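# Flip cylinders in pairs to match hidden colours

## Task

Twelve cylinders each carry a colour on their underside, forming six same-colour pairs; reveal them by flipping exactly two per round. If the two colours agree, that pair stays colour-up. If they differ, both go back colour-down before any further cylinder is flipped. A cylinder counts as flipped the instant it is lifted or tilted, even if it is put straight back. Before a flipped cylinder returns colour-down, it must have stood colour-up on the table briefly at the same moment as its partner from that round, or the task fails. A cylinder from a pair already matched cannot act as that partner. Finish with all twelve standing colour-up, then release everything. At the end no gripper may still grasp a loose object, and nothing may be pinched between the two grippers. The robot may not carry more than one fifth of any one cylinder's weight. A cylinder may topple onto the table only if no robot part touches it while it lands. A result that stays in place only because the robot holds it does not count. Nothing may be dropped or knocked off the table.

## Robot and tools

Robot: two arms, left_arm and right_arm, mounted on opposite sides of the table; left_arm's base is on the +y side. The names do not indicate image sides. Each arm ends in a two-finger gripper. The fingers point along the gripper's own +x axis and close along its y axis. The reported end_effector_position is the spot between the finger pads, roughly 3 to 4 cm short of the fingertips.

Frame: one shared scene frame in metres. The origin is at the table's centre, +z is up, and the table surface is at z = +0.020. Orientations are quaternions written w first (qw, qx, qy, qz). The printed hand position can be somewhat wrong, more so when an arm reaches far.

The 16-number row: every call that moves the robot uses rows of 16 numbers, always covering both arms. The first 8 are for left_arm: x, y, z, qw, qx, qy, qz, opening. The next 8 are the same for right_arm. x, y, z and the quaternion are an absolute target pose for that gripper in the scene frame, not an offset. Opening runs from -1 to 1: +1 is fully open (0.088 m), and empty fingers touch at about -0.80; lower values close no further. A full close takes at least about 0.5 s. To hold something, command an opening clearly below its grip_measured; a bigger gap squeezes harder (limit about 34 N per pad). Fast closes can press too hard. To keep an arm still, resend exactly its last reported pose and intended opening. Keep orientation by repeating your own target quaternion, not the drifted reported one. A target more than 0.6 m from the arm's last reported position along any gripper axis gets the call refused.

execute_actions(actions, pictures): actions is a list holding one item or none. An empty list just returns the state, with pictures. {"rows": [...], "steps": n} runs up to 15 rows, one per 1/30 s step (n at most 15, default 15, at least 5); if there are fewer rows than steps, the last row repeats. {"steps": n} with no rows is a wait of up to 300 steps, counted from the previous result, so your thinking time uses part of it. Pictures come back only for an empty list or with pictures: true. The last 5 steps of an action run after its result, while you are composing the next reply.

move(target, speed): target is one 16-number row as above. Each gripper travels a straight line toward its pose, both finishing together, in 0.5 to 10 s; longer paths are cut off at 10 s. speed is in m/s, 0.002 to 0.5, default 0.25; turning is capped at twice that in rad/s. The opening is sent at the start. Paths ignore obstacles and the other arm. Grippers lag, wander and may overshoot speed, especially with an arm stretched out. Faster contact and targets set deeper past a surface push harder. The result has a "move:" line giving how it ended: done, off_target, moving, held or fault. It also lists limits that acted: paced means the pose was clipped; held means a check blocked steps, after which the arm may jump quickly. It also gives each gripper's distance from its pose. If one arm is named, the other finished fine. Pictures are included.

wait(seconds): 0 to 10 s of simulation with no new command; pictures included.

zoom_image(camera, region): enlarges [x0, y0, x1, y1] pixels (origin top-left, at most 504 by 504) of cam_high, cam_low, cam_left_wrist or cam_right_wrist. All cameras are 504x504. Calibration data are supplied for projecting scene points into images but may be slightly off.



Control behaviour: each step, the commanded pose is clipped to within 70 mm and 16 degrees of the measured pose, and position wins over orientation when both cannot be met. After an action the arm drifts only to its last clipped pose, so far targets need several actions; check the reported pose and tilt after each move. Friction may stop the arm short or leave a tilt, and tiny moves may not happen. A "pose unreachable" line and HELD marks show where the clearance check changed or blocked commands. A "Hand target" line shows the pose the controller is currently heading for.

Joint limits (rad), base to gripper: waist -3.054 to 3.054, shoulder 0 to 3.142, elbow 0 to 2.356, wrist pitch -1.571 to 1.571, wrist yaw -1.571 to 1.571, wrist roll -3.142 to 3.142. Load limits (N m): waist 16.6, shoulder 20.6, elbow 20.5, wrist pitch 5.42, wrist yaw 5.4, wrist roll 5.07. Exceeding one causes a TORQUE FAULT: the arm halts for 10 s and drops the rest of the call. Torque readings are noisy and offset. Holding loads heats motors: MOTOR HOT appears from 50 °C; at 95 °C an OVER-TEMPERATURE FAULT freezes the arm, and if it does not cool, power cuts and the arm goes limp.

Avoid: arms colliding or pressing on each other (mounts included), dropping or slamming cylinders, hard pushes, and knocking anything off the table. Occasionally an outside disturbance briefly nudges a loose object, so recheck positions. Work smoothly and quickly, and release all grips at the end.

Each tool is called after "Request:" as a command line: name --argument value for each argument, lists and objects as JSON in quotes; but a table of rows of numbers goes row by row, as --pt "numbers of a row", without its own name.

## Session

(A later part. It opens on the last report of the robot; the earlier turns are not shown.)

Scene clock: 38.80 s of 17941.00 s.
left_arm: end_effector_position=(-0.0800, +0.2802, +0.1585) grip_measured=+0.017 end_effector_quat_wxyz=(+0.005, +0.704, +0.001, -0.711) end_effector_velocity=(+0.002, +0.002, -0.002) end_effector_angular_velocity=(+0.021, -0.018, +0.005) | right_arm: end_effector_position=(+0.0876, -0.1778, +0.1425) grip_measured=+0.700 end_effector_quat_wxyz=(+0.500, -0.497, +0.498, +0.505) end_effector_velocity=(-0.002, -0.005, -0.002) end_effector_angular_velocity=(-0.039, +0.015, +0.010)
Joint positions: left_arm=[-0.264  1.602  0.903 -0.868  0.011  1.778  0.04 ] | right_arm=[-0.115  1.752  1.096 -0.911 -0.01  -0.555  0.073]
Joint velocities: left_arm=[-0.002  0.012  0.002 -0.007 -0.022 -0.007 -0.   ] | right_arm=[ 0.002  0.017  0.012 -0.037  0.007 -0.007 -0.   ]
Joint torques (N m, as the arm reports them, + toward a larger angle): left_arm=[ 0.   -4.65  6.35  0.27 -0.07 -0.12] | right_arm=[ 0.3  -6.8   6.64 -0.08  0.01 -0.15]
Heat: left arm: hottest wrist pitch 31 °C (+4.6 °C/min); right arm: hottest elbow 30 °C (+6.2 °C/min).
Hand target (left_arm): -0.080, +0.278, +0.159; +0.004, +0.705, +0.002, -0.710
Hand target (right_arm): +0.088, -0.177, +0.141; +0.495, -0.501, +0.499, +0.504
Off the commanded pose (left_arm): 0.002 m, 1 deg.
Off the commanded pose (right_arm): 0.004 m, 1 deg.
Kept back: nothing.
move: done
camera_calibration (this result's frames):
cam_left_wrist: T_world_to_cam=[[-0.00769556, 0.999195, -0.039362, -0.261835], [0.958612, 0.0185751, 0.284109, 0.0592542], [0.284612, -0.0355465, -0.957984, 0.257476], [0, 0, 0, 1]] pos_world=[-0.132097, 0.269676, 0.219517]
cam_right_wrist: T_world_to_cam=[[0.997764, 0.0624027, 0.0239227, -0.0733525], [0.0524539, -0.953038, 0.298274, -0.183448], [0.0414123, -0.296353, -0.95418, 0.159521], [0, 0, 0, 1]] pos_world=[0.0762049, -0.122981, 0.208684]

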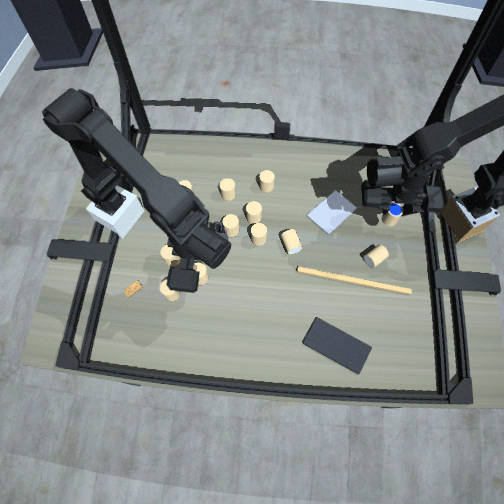

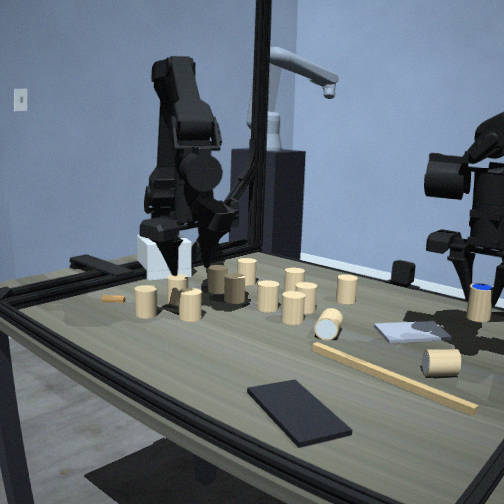

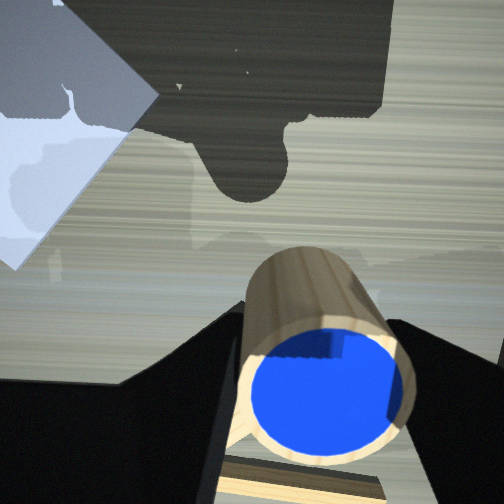

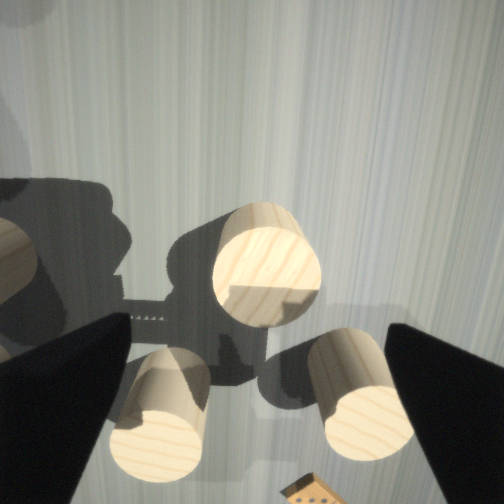

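Request:
move --target '[-0.08,0.28,0.084,0,-0.707,0,0.707,-0.4,0.089,-0.178,0.078,0.5,-0.5,0.5,0.5,0.7]' --speed 0.08

Request:
zoom_image --camera "cam_low" --region '[404,270,504,370]'

Scene clock: 40.43 s of 17941.00 s.
left_arm: end_effector_position=(-0.0788, +0.2757, +0.0882) grip_measured=+0.017 end_effector_quat_wxyz=(+0.008, +0.707, -0.005, -0.707) end_effector_velocity=(+0.005, -0.002, -0.002) end_effector_angular_velocity=(-0.004, -0.038, +0.006) | right_arm: end_effector_position=(+0.0906, -0.1752, +0.0836) grip_measured=+0.700 end_effector_quat_wxyz=(+0.505, -0.499, +0.493, +0.503) end_effector_velocity=(-0.000, +0.000, -0.003) end_effector_angular_velocity=(+0.002, +0.007, +0.005)
Joint positions: left_arm=[-0.268  1.783  0.77  -0.541  0.003  1.778  0.04 ] | right_arm=[-0.115  1.874  0.982 -0.661 -0.003 -0.555  0.073]
Joint velocities: left_arm=[-0.002  0.007 -0.002  0.022 -0.037 -0.007  0.   ] | right_arm=[-0.002  0.007 -0.002  0.007 -0.007 -0.007 -0.   ]
Joint torques (N m, as the arm reports them, + toward a larger angle): left_arm=[-0.04 -5.36  3.22  0.51 -0.04  0.07] | right_arm=[ 0.05 -7.04  3.61  0.32  0.    0.16]
Heat: left arm: hottest wrist pitch 30 °C (+3.0 °C/min); right arm: hottest elbow 30 °C (+5.9 °C/min).
Hand target (left_arm): -0.080, +0.280, +0.084; -0.000, +0.707, -0.000, -0.707
Hand target (right_arm): +0.089, -0.179, +0.078; +0.500, -0.500, +0.500, +0.500
Off the commanded pose (left_arm): 0.006 m, 1 deg.
Off the commanded pose (right_arm): 0.007 m, 1 deg.
Kept back: nothing.
move: done
camera_calibration (this result's frames):
cam_left_wrist: T_world_to_cam=[[-0.00387501, 0.998722, -0.0503913, -0.258618], [0.955619, 0.0185429, 0.294022, 0.0770297], [0.294581, -0.0470156, -0.954469, 0.193303], [0, 0, 0, 1]] pos_world=[-0.131557, 0.265948, 0.148822]
cam_right_wrist: T_world_to_cam=[[0.997353, 0.062093, 0.0378407, -0.0762685], [0.0483943, -0.95522, 0.291914, -0.163003], [0.0542719, -0.28931, -0.955696, 0.104245], [0, 0, 0, 1]] pos_world=[0.0782975, -0.120809, 0.150095]

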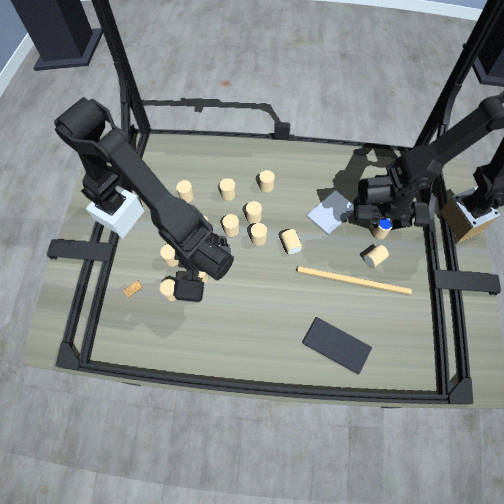

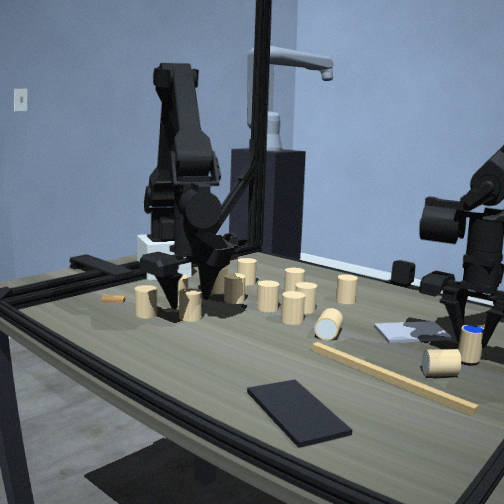

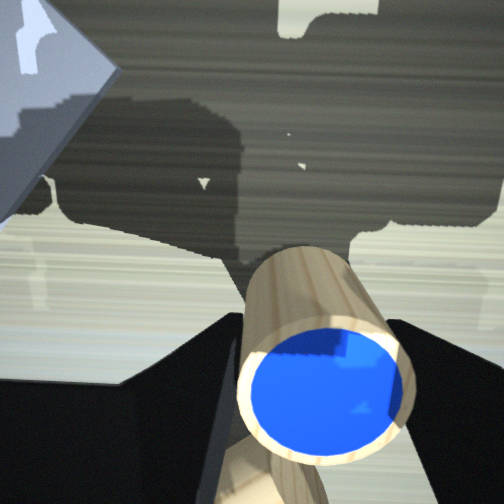

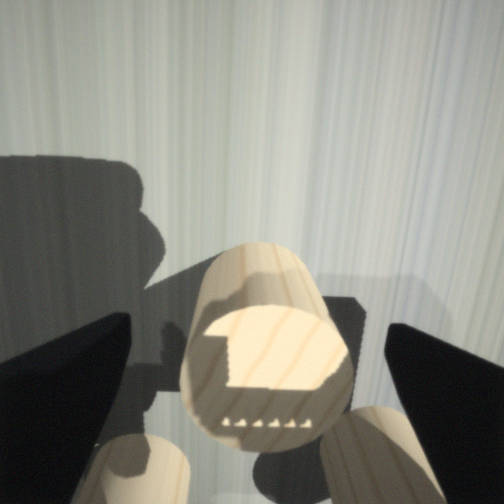

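Region (404, 270, 504, 370) of cam_low's 504x504 image, scaled by 5.040, with more detail than that image has.

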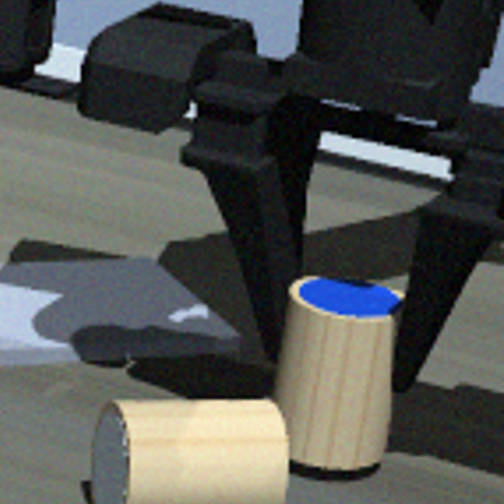

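Still a little above; lower.

Request:
move --target '[-0.08,0.28,0.074,0,-0.707,0,0.707,-0.4,0.089,-0.181,0.078,0.5,-0.5,0.5,0.5,0.7]' --speed 0.03

Request:
move --target '[-0.08,0.28,0.074,0,-0.707,0,0.707,0.7,0.089,-0.181,0.078,0.5,-0.5,0.5,0.5,-0.4]'

Request:
move --target '[-0.08,0.28,0.15,0,-0.707,0,0.707,0.7,0.089,-0.181,0.17,0.5,-0.5,0.5,0.5,-0.4]'

Request:
move --target '[-0.003,0.09,0.307,0.5,0.5,-0.5,-0.5,0.8,0.0,-0.05,0.3,0.707,0,0,0.707,-0.4]' --speed 0.4

Request:
move --target '[-0.003,0.015,0.307,0.5,0.5,-0.5,-0.5,0.8,0.0,-0.05,0.3,0.707,0,0,0.707,-0.4]' --speed 0.12

Scene clock: 41.47 s of 17941.00 s.
left_arm: end_effector_position=(-0.0786, +0.2749, +0.0811) grip_measured=+0.017 end_effector_quat_wxyz=(+0.009, +0.708, -0.006, -0.707) end_effector_velocity=(-0.001, +0.005, +0.000) end_effector_angular_velocity=(+0.023, -0.003, -0.010) | right_arm: end_effector_position=(+0.0897, -0.1774, +0.0817) grip_measured=+0.700 end_effector_quat_wxyz=(+0.503, -0.499, +0.495, +0.503) end_effector_velocity=(-0.004, -0.002, -0.001) end_effector_angular_velocity=(+0.001, +0.025, -0.009)
Joint positions: left_arm=[-0.268  1.806  0.76  -0.504  0.003  1.778  0.04 ] | right_arm=[-0.116  1.875  0.973 -0.657 -0.003 -0.555  0.073]
Joint velocities: left_arm=[-0.002 -0.002 -0.002 -0.022 -0.007  0.007 -0.   ] | right_arm=[-0.002 -0.002 -0.007 -0.007 -0.022  0.007 -0.   ]
Joint torques (N m, as the arm reports them, + toward a larger angle): left_arm=[-0.27 -4.07  2.72  1.04 -0.03  0.06] | right_arm=[-0.27 -7.74  3.58  0.28 -0.02 -0.03]
Heat: left arm: hottest wrist pitch 30 °C (+2.9 °C/min); right arm: hottest elbow 30 °C (+5.8 °C/min).
Hand target (left_arm): -0.080, +0.280, +0.074; +0.000, +0.707, +0.000, -0.707
Hand target (right_arm): +0.089, -0.181, +0.078; +0.500, -0.500, +0.500, +0.500
Off the commanded pose (left_arm): 0.009 m, 1 deg.
Off the commanded pose (right_arm): 0.005 m, 1 deg.
Kept back: nothing.
move: off_target (left_arm)
camera_calibration (this result's frames):
cam_left_wrist: T_world_to_cam=[[-0.00383751, 0.998547, -0.0537464, -0.257908], [0.955407, 0.0195309, 0.294646, 0.0786554], [0.295268, -0.050219, -0.954094, 0.187295], [0, 0, 0, 1]] pos_world=[-0.13144, 0.265403, 0.14166]
cam_right_wrist: T_world_to_cam=[[0.997541, 0.0607248, 0.0349877, -0.0752752], [0.0477018, -0.954052, 0.29582, -0.164558], [0.0513437, -0.293424, -0.954603, 0.101276], [0, 0, 0, 1]] pos_world=[0.07774, -0.122709, 0.147991]

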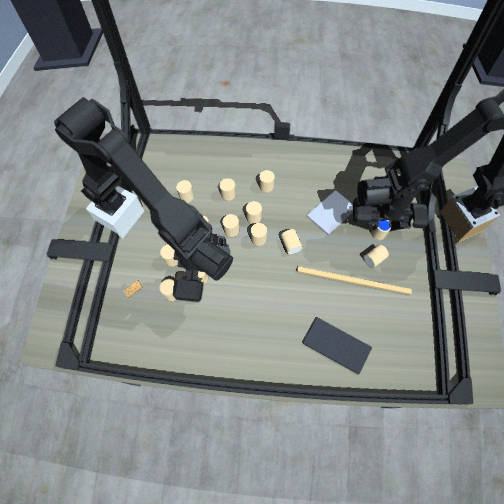

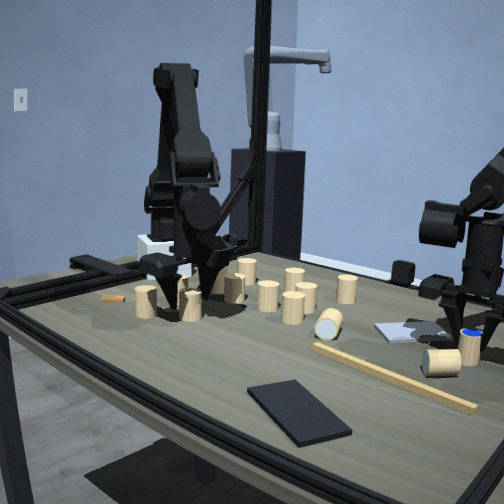

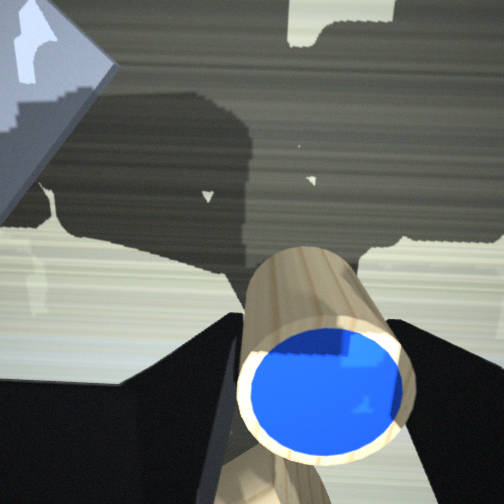

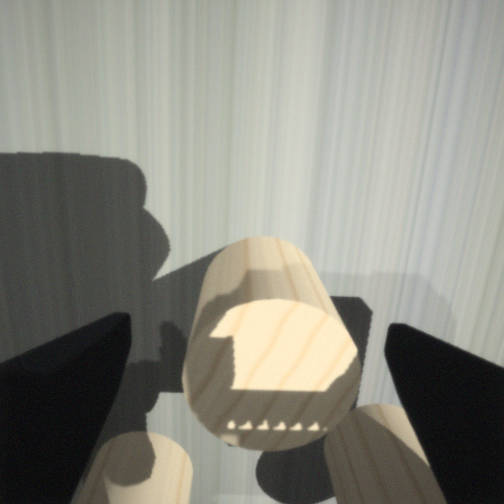

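Scene clock: 42.20 s of 17941.00 s.
left_arm: end_effector_position=(-0.0786, +0.2749, +0.0786) grip_measured=+0.698 end_effector_quat_wxyz=(+0.008, +0.707, -0.005, -0.707) end_effector_velocity=(-0.001, +0.007, -0.001) end_effector_angular_velocity=(+0.028, -0.001, +0.005) | right_arm: end_effector_position=(+0.0898, -0.1775, +0.0817) grip_measured=+0.022 end_effector_quat_wxyz=(+0.503, -0.499, +0.495, +0.502) end_effector_velocity=(+0.001, -0.002, +0.002) end_effector_angular_velocity=(-0.006, -0.005, +0.005)
Joint positions: left_arm=[-0.268  1.815  0.758 -0.494  0.003  1.778  0.073] | right_arm=[-0.116  1.875  0.973 -0.657 -0.001 -0.555  0.04 ]
Joint velocities: left_arm=[-0.002 -0.002 -0.007 -0.022 -0.007 -0.007  0.001] | right_arm=[-0.002 -0.007 -0.002 -0.007  0.007 -0.007 -0.   ]
Joint torques (N m, as the arm reports them, + toward a larger angle): left_arm=[-0.12 -5.15  3.2   0.52 -0.01  0.03] | right_arm=[-0.33 -7.74  3.57  0.32 -0.05 -0.03]
Heat: left arm: hottest wrist pitch 30 °C (+2.8 °C/min); right arm: hottest elbow 30 °C (+5.7 °C/min).
Hand target (left_arm): -0.080, +0.280, +0.074; +0.000, +0.707, +0.000, -0.707
Hand target (right_arm): +0.089, -0.181, +0.078; +0.500, -0.500, +0.500, +0.500
Off the commanded pose (left_arm): 0.007 m, 1 deg.
Off the commanded pose (right_arm): 0.005 m, 1 deg.
Kept back: nothing.
move: done
camera_calibration (this result's frames):
cam_left_wrist: T_world_to_cam=[[-0.00385028, 0.998607, -0.0526281, -0.258169], [0.955477, 0.0192014, 0.294439, 0.0795019], [0.295039, -0.0491513, -0.95422, 0.184633], [0, 0, 0, 1]] pos_world=[-0.13143, 0.265358, 0.139185]
cam_right_wrist: T_world_to_cam=[[0.997515, 0.0607435, 0.0357033, -0.0754208], [0.0474592, -0.953778, 0.29674, -0.164721], [0.052078, -0.294308, -0.954291, 0.100974], [0, 0, 0, 1]] pos_world=[0.0777924, -0.122809, 0.14793]

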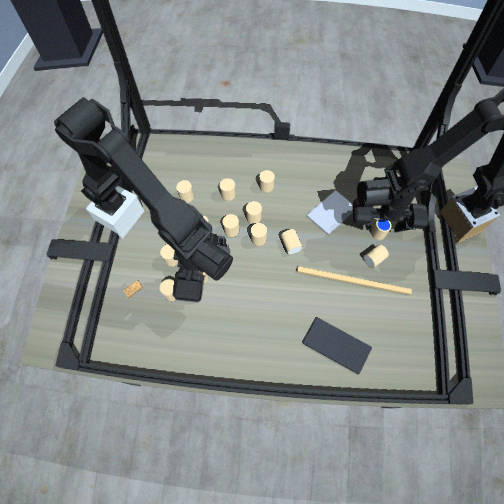

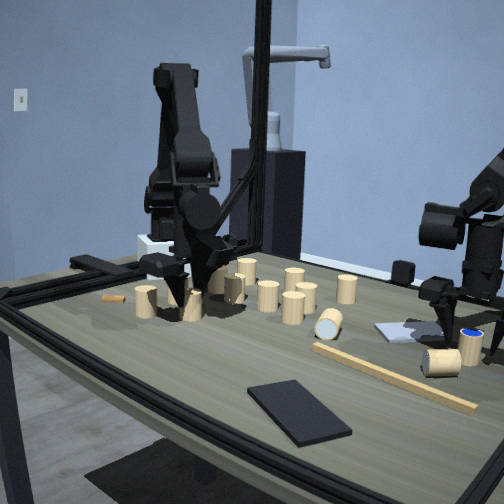

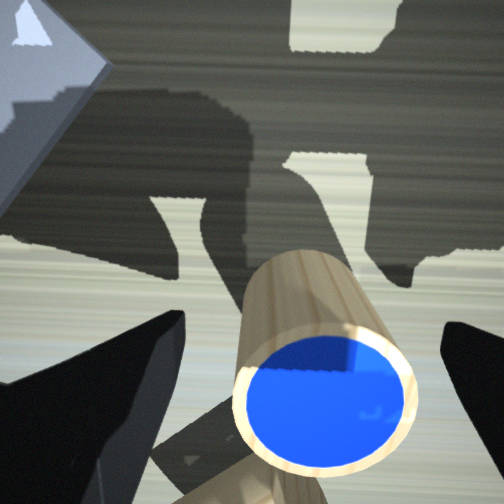

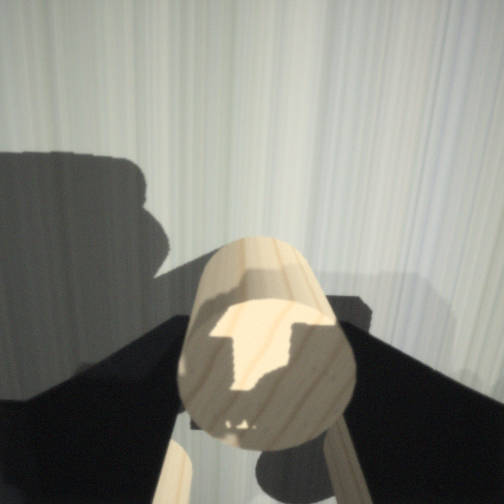

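Scene clock: 43.13 s of 17941.00 s.
left_arm: end_effector_position=(-0.0805, +0.2838, +0.1454) grip_measured=+0.700 end_effector_quat_wxyz=(-0.004, +0.705, +0.007, -0.709) end_effector_velocity=(+0.002, +0.002, +0.004) end_effector_angular_velocity=(+0.007, -0.021, -0.010) | right_arm: end_effector_position=(+0.0874, -0.1817, +0.1645) grip_measured=+0.022 end_effector_quat_wxyz=(+0.494, -0.501, +0.505, +0.500) end_effector_velocity=(-0.004, -0.003, +0.004) end_effector_angular_velocity=(-0.015, +0.018, +0.010)
Joint positions: left_arm=[-0.268  1.631  0.875 -0.832  0.003  1.778  0.073] | right_arm=[-0.117  1.724  1.156 -1.018 -0.001 -0.555  0.04 ]
Joint velocities: left_arm=[-0.002 -0.012  0.007 -0.022 -0.022  0.007 -0.   ] | right_arm=[ 0.002 -0.002  0.012 -0.037 -0.007 -0.007  0.   ]
Joint torques (N m, as the arm reports them, + toward a larger angle): left_arm=[-0.13 -7.48  5.86  0.19 -0.06  0.  ] | right_arm=[-0.3  -9.44  6.95 -0.12 -0.04 -0.03]
Heat: left arm: hottest wrist pitch 30 °C (+2.8 °C/min); right arm: hottest elbow 30 °C (+5.6 °C/min).
Hand target (left_arm): -0.080, +0.280, +0.150; -0.000, +0.707, +0.000, -0.707
Hand target (right_arm): +0.090, -0.180, +0.170; +0.500, -0.500, +0.500, +0.500
Off the commanded pose (left_arm): 0.006 m, 1 deg.
Off the commanded pose (right_arm): 0.006 m, 1 deg.
Kept back: nothing.
move: done
camera_calibration (this result's frames):
cam_left_wrist: T_world_to_cam=[[-0.00411566, 0.999844, -0.0171874, -0.269034], [0.95769, 0.00888713, 0.287664, 0.0655697], [0.287772, -0.0152763, -0.957577, 0.23966], [0, 0, 0, 1]] pos_world=[-0.13287, 0.27207, 0.206007]
cam_right_wrist: T_world_to_cam=[[0.997935, 0.0610061, 0.0201083, -0.0731026], [0.0514683, -0.946713, 0.31794, -0.195718], [0.038433, -0.316249, -0.947898, 0.175028], [0, 0, 0, 1]] pos_world=[0.0762981, -0.125477, 0.229605]

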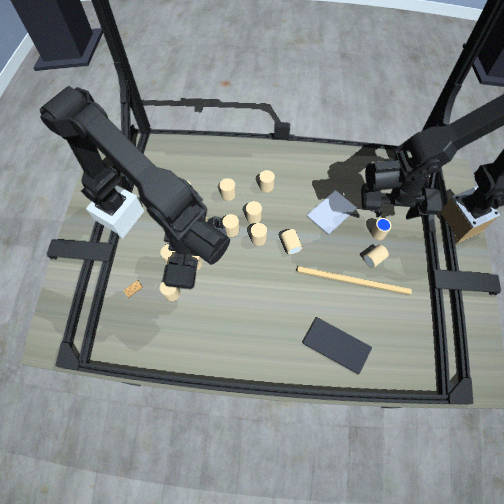

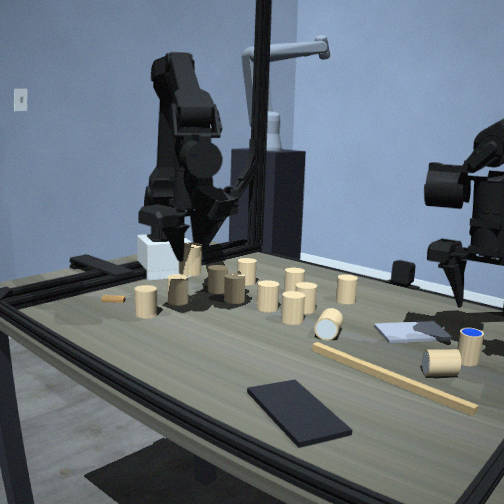

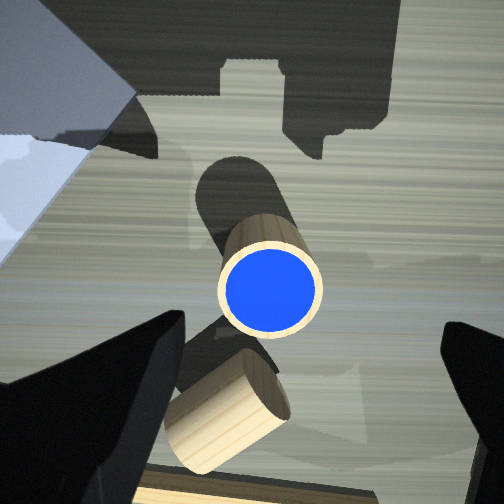

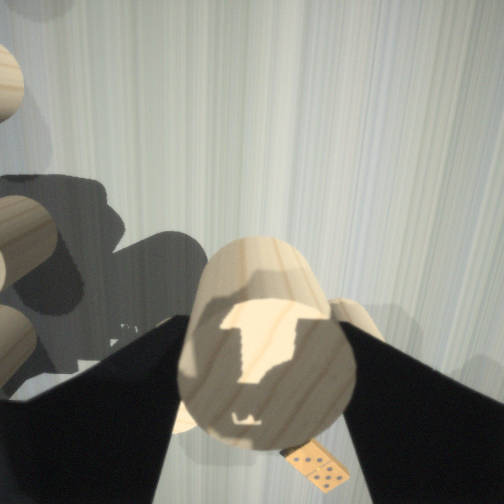

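Scene clock: 45.77 s of 17941.00 s.
left_arm: end_effector_position=(-0.0047, +0.0948, +0.3094) grip_measured=+0.800 end_effector_quat_wxyz=(+0.495, +0.502, -0.504, -0.500) end_effector_velocity=(-0.002, +0.000, -0.001) end_effector_angular_velocity=(-0.007, +0.004, -0.010) | right_arm: end_effector_position=(+0.0015, -0.0487, +0.3044) grip_measured=+0.022 end_effector_quat_wxyz=(+0.711, -0.002, -0.010, +0.703) end_effector_velocity=(-0.000, -0.000, -0.003) end_effector_angular_velocity=(+0.002, -0.023, +0.005)
Joint positions: left_arm=[-0.053  1.735  0.729  1.002  0.433  1.583  0.078] | right_arm=[ 0.155  1.431  0.492  0.95  -0.271 -0.014  0.04 ]
Joint velocities: left_arm=[-0.002  0.007 -0.007  0.022  0.007 -0.007 -0.   ] | right_arm=[-0.002  0.012 -0.007  0.022 -0.007 -0.022 -0.   ]
Joint torques (N m, as the arm reports them, + toward a larger angle): left_arm=[ 0.13 -6.16  6.55  1.76  0.13 -0.15] | right_arm=[ 0.35 -5.18  4.96  1.6   0.05  0.19]
Heat: left arm: hottest wrist pitch 30 °C (+2.6 °C/min); right arm: hottest elbow 30 °C (+5.2 °C/min).
Hand target (left_arm): -0.003, +0.092, +0.309; +0.495, +0.500, -0.504, -0.501
Hand target (right_arm): +0.001, -0.049, +0.299; +0.711, -0.003, -0.003, +0.703
Off the commanded pose (left_arm): 0.006 m, 1 deg.
Off the commanded pose (right_arm): 0.005 m, 1 deg.
Kept back: nothing.
move: done
camera_calibration (this result's frames):
cam_left_wrist: T_world_to_cam=[[0.0109674, -0.0297302, -0.999498, 0.324655], [0.957988, 0.2868, 0.00198099, 0.00951786], [0.286597, -0.957529, 0.0316266, 0.155233], [0, 0, 0, 1]] pos_world=[-0.0571679, 0.155562, 0.319563]
cam_right_wrist: T_world_to_cam=[[0.996306, -0.0410087, 0.0754523, -0.0201173], [0.059917, -0.297472, -0.952849, 0.308605], [0.06152, 0.953849, -0.293916, 0.215701], [0, 0, 0, 1]] pos_world=[-0.0117176, -0.11477, 0.358969]

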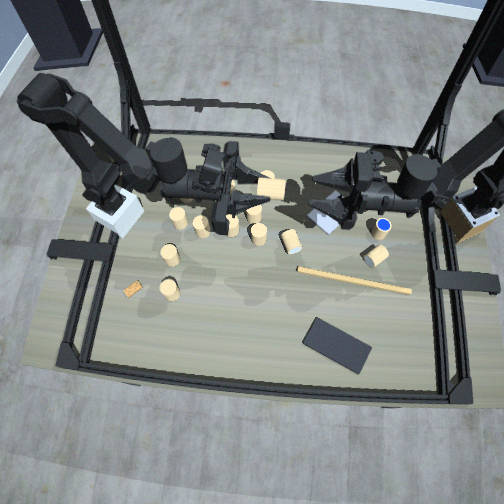

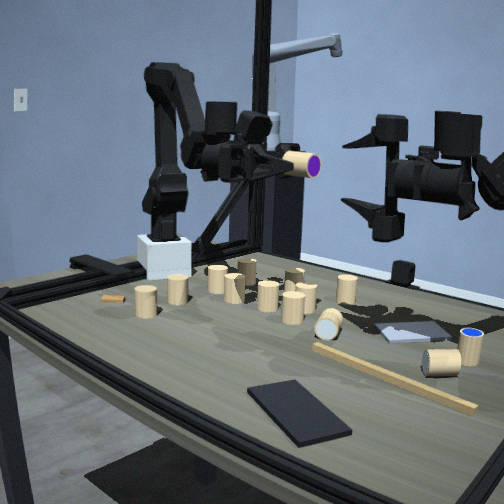

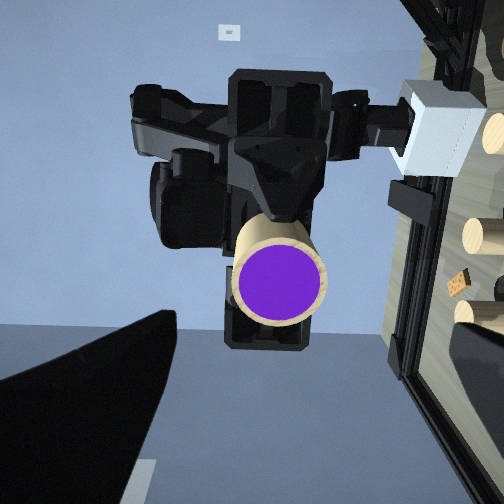

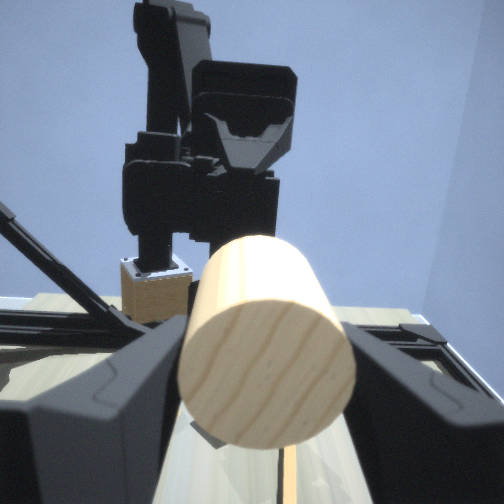

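Scene clock: 46.93 s of 17941.00 s.
left_arm: end_effector_position=(-0.0034, +0.0188, +0.3107) grip_measured=+0.800 end_effector_quat_wxyz=(+0.500, +0.499, -0.503, -0.497) end_effector_velocity=(+0.001, -0.002, +0.002) end_effector_angular_velocity=(-0.002, +0.007, +0.005) | right_arm: end_effector_position=(+0.0001, -0.0486, +0.3044) grip_measured=+0.022 end_effector_quat_wxyz=(+0.707, +0.001, -0.007, +0.707) end_effector_velocity=(-0.003, -0.001, -0.002) end_effector_angular_velocity=(-0.007, -0.020, +0.019)
Joint positions: left_arm=[-0.134  1.96   1.035  0.933  0.345  1.573  0.078] | right_arm=[ 0.155  1.432  0.492  0.951 -0.281 -0.005  0.04 ]
Joint velocities: left_arm=[-0.002  0.002  0.012 -0.007 -0.007 -0.007  0.   ] | right_arm=[-0.002 -0.002 -0.002 -0.007 -0.022 -0.022  0.   ]
Joint torques (N m, as the arm reports them, + toward a larger angle): left_arm=[-0.25 -8.14  6.43  1.46 -0.12 -0.16] | right_arm=[-0.22 -5.99  5.01  1.34 -0.12  0.19]
Heat: left arm: hottest wrist pitch 30 °C (+2.6 °C/min); right arm: hottest elbow 30 °C (+5.1 °C/min).
Hand target (left_arm): -0.003, +0.015, +0.307; +0.500, +0.500, -0.500, -0.500
Hand target (right_arm): -0.000, -0.050, +0.300; +0.707, +0.000, +0.000, +0.707
Off the commanded pose (left_arm): 0.005 m, 0 deg.
Off the commanded pose (right_arm): 0.005 m, 1 deg.
Kept back: nothing.
move: done
camera_calibration (this result's frames):
cam_left_wrist: T_world_to_cam=[[0.00544594, -0.0402825, -0.999173, 0.323806], [0.955988, 0.293332, -0.00661533, 0.0325487], [0.293356, -0.955162, 0.040107, 0.0793774], [0, 0, 0, 1]] pos_world=[-0.0561654, 0.0793144, 0.32057]
cam_right_wrist: T_world_to_cam=[[0.997297, -0.0314072, 0.0664268, -0.0154778], [0.054151, -0.296902, -0.953371, 0.30883], [0.049665, 0.954391, -0.294398, 0.215901], [0, 0, 0, 1]] pos_world=[-0.0120102, -0.114849, 0.359018]

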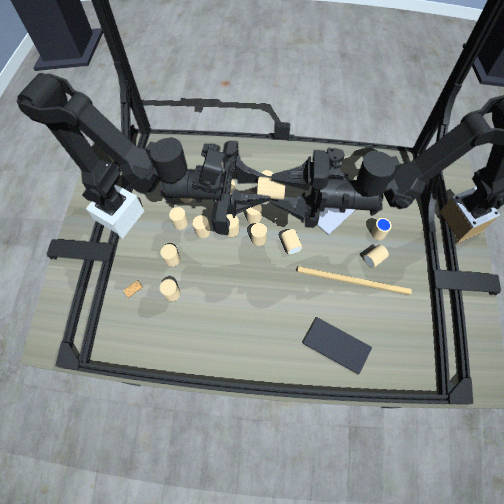

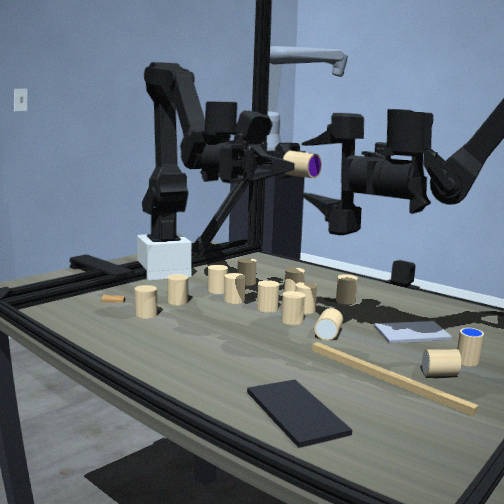

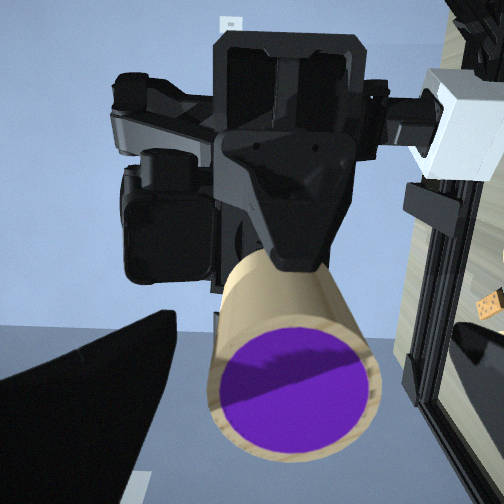

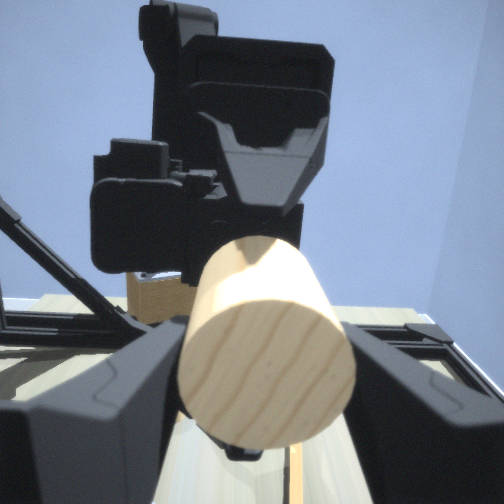

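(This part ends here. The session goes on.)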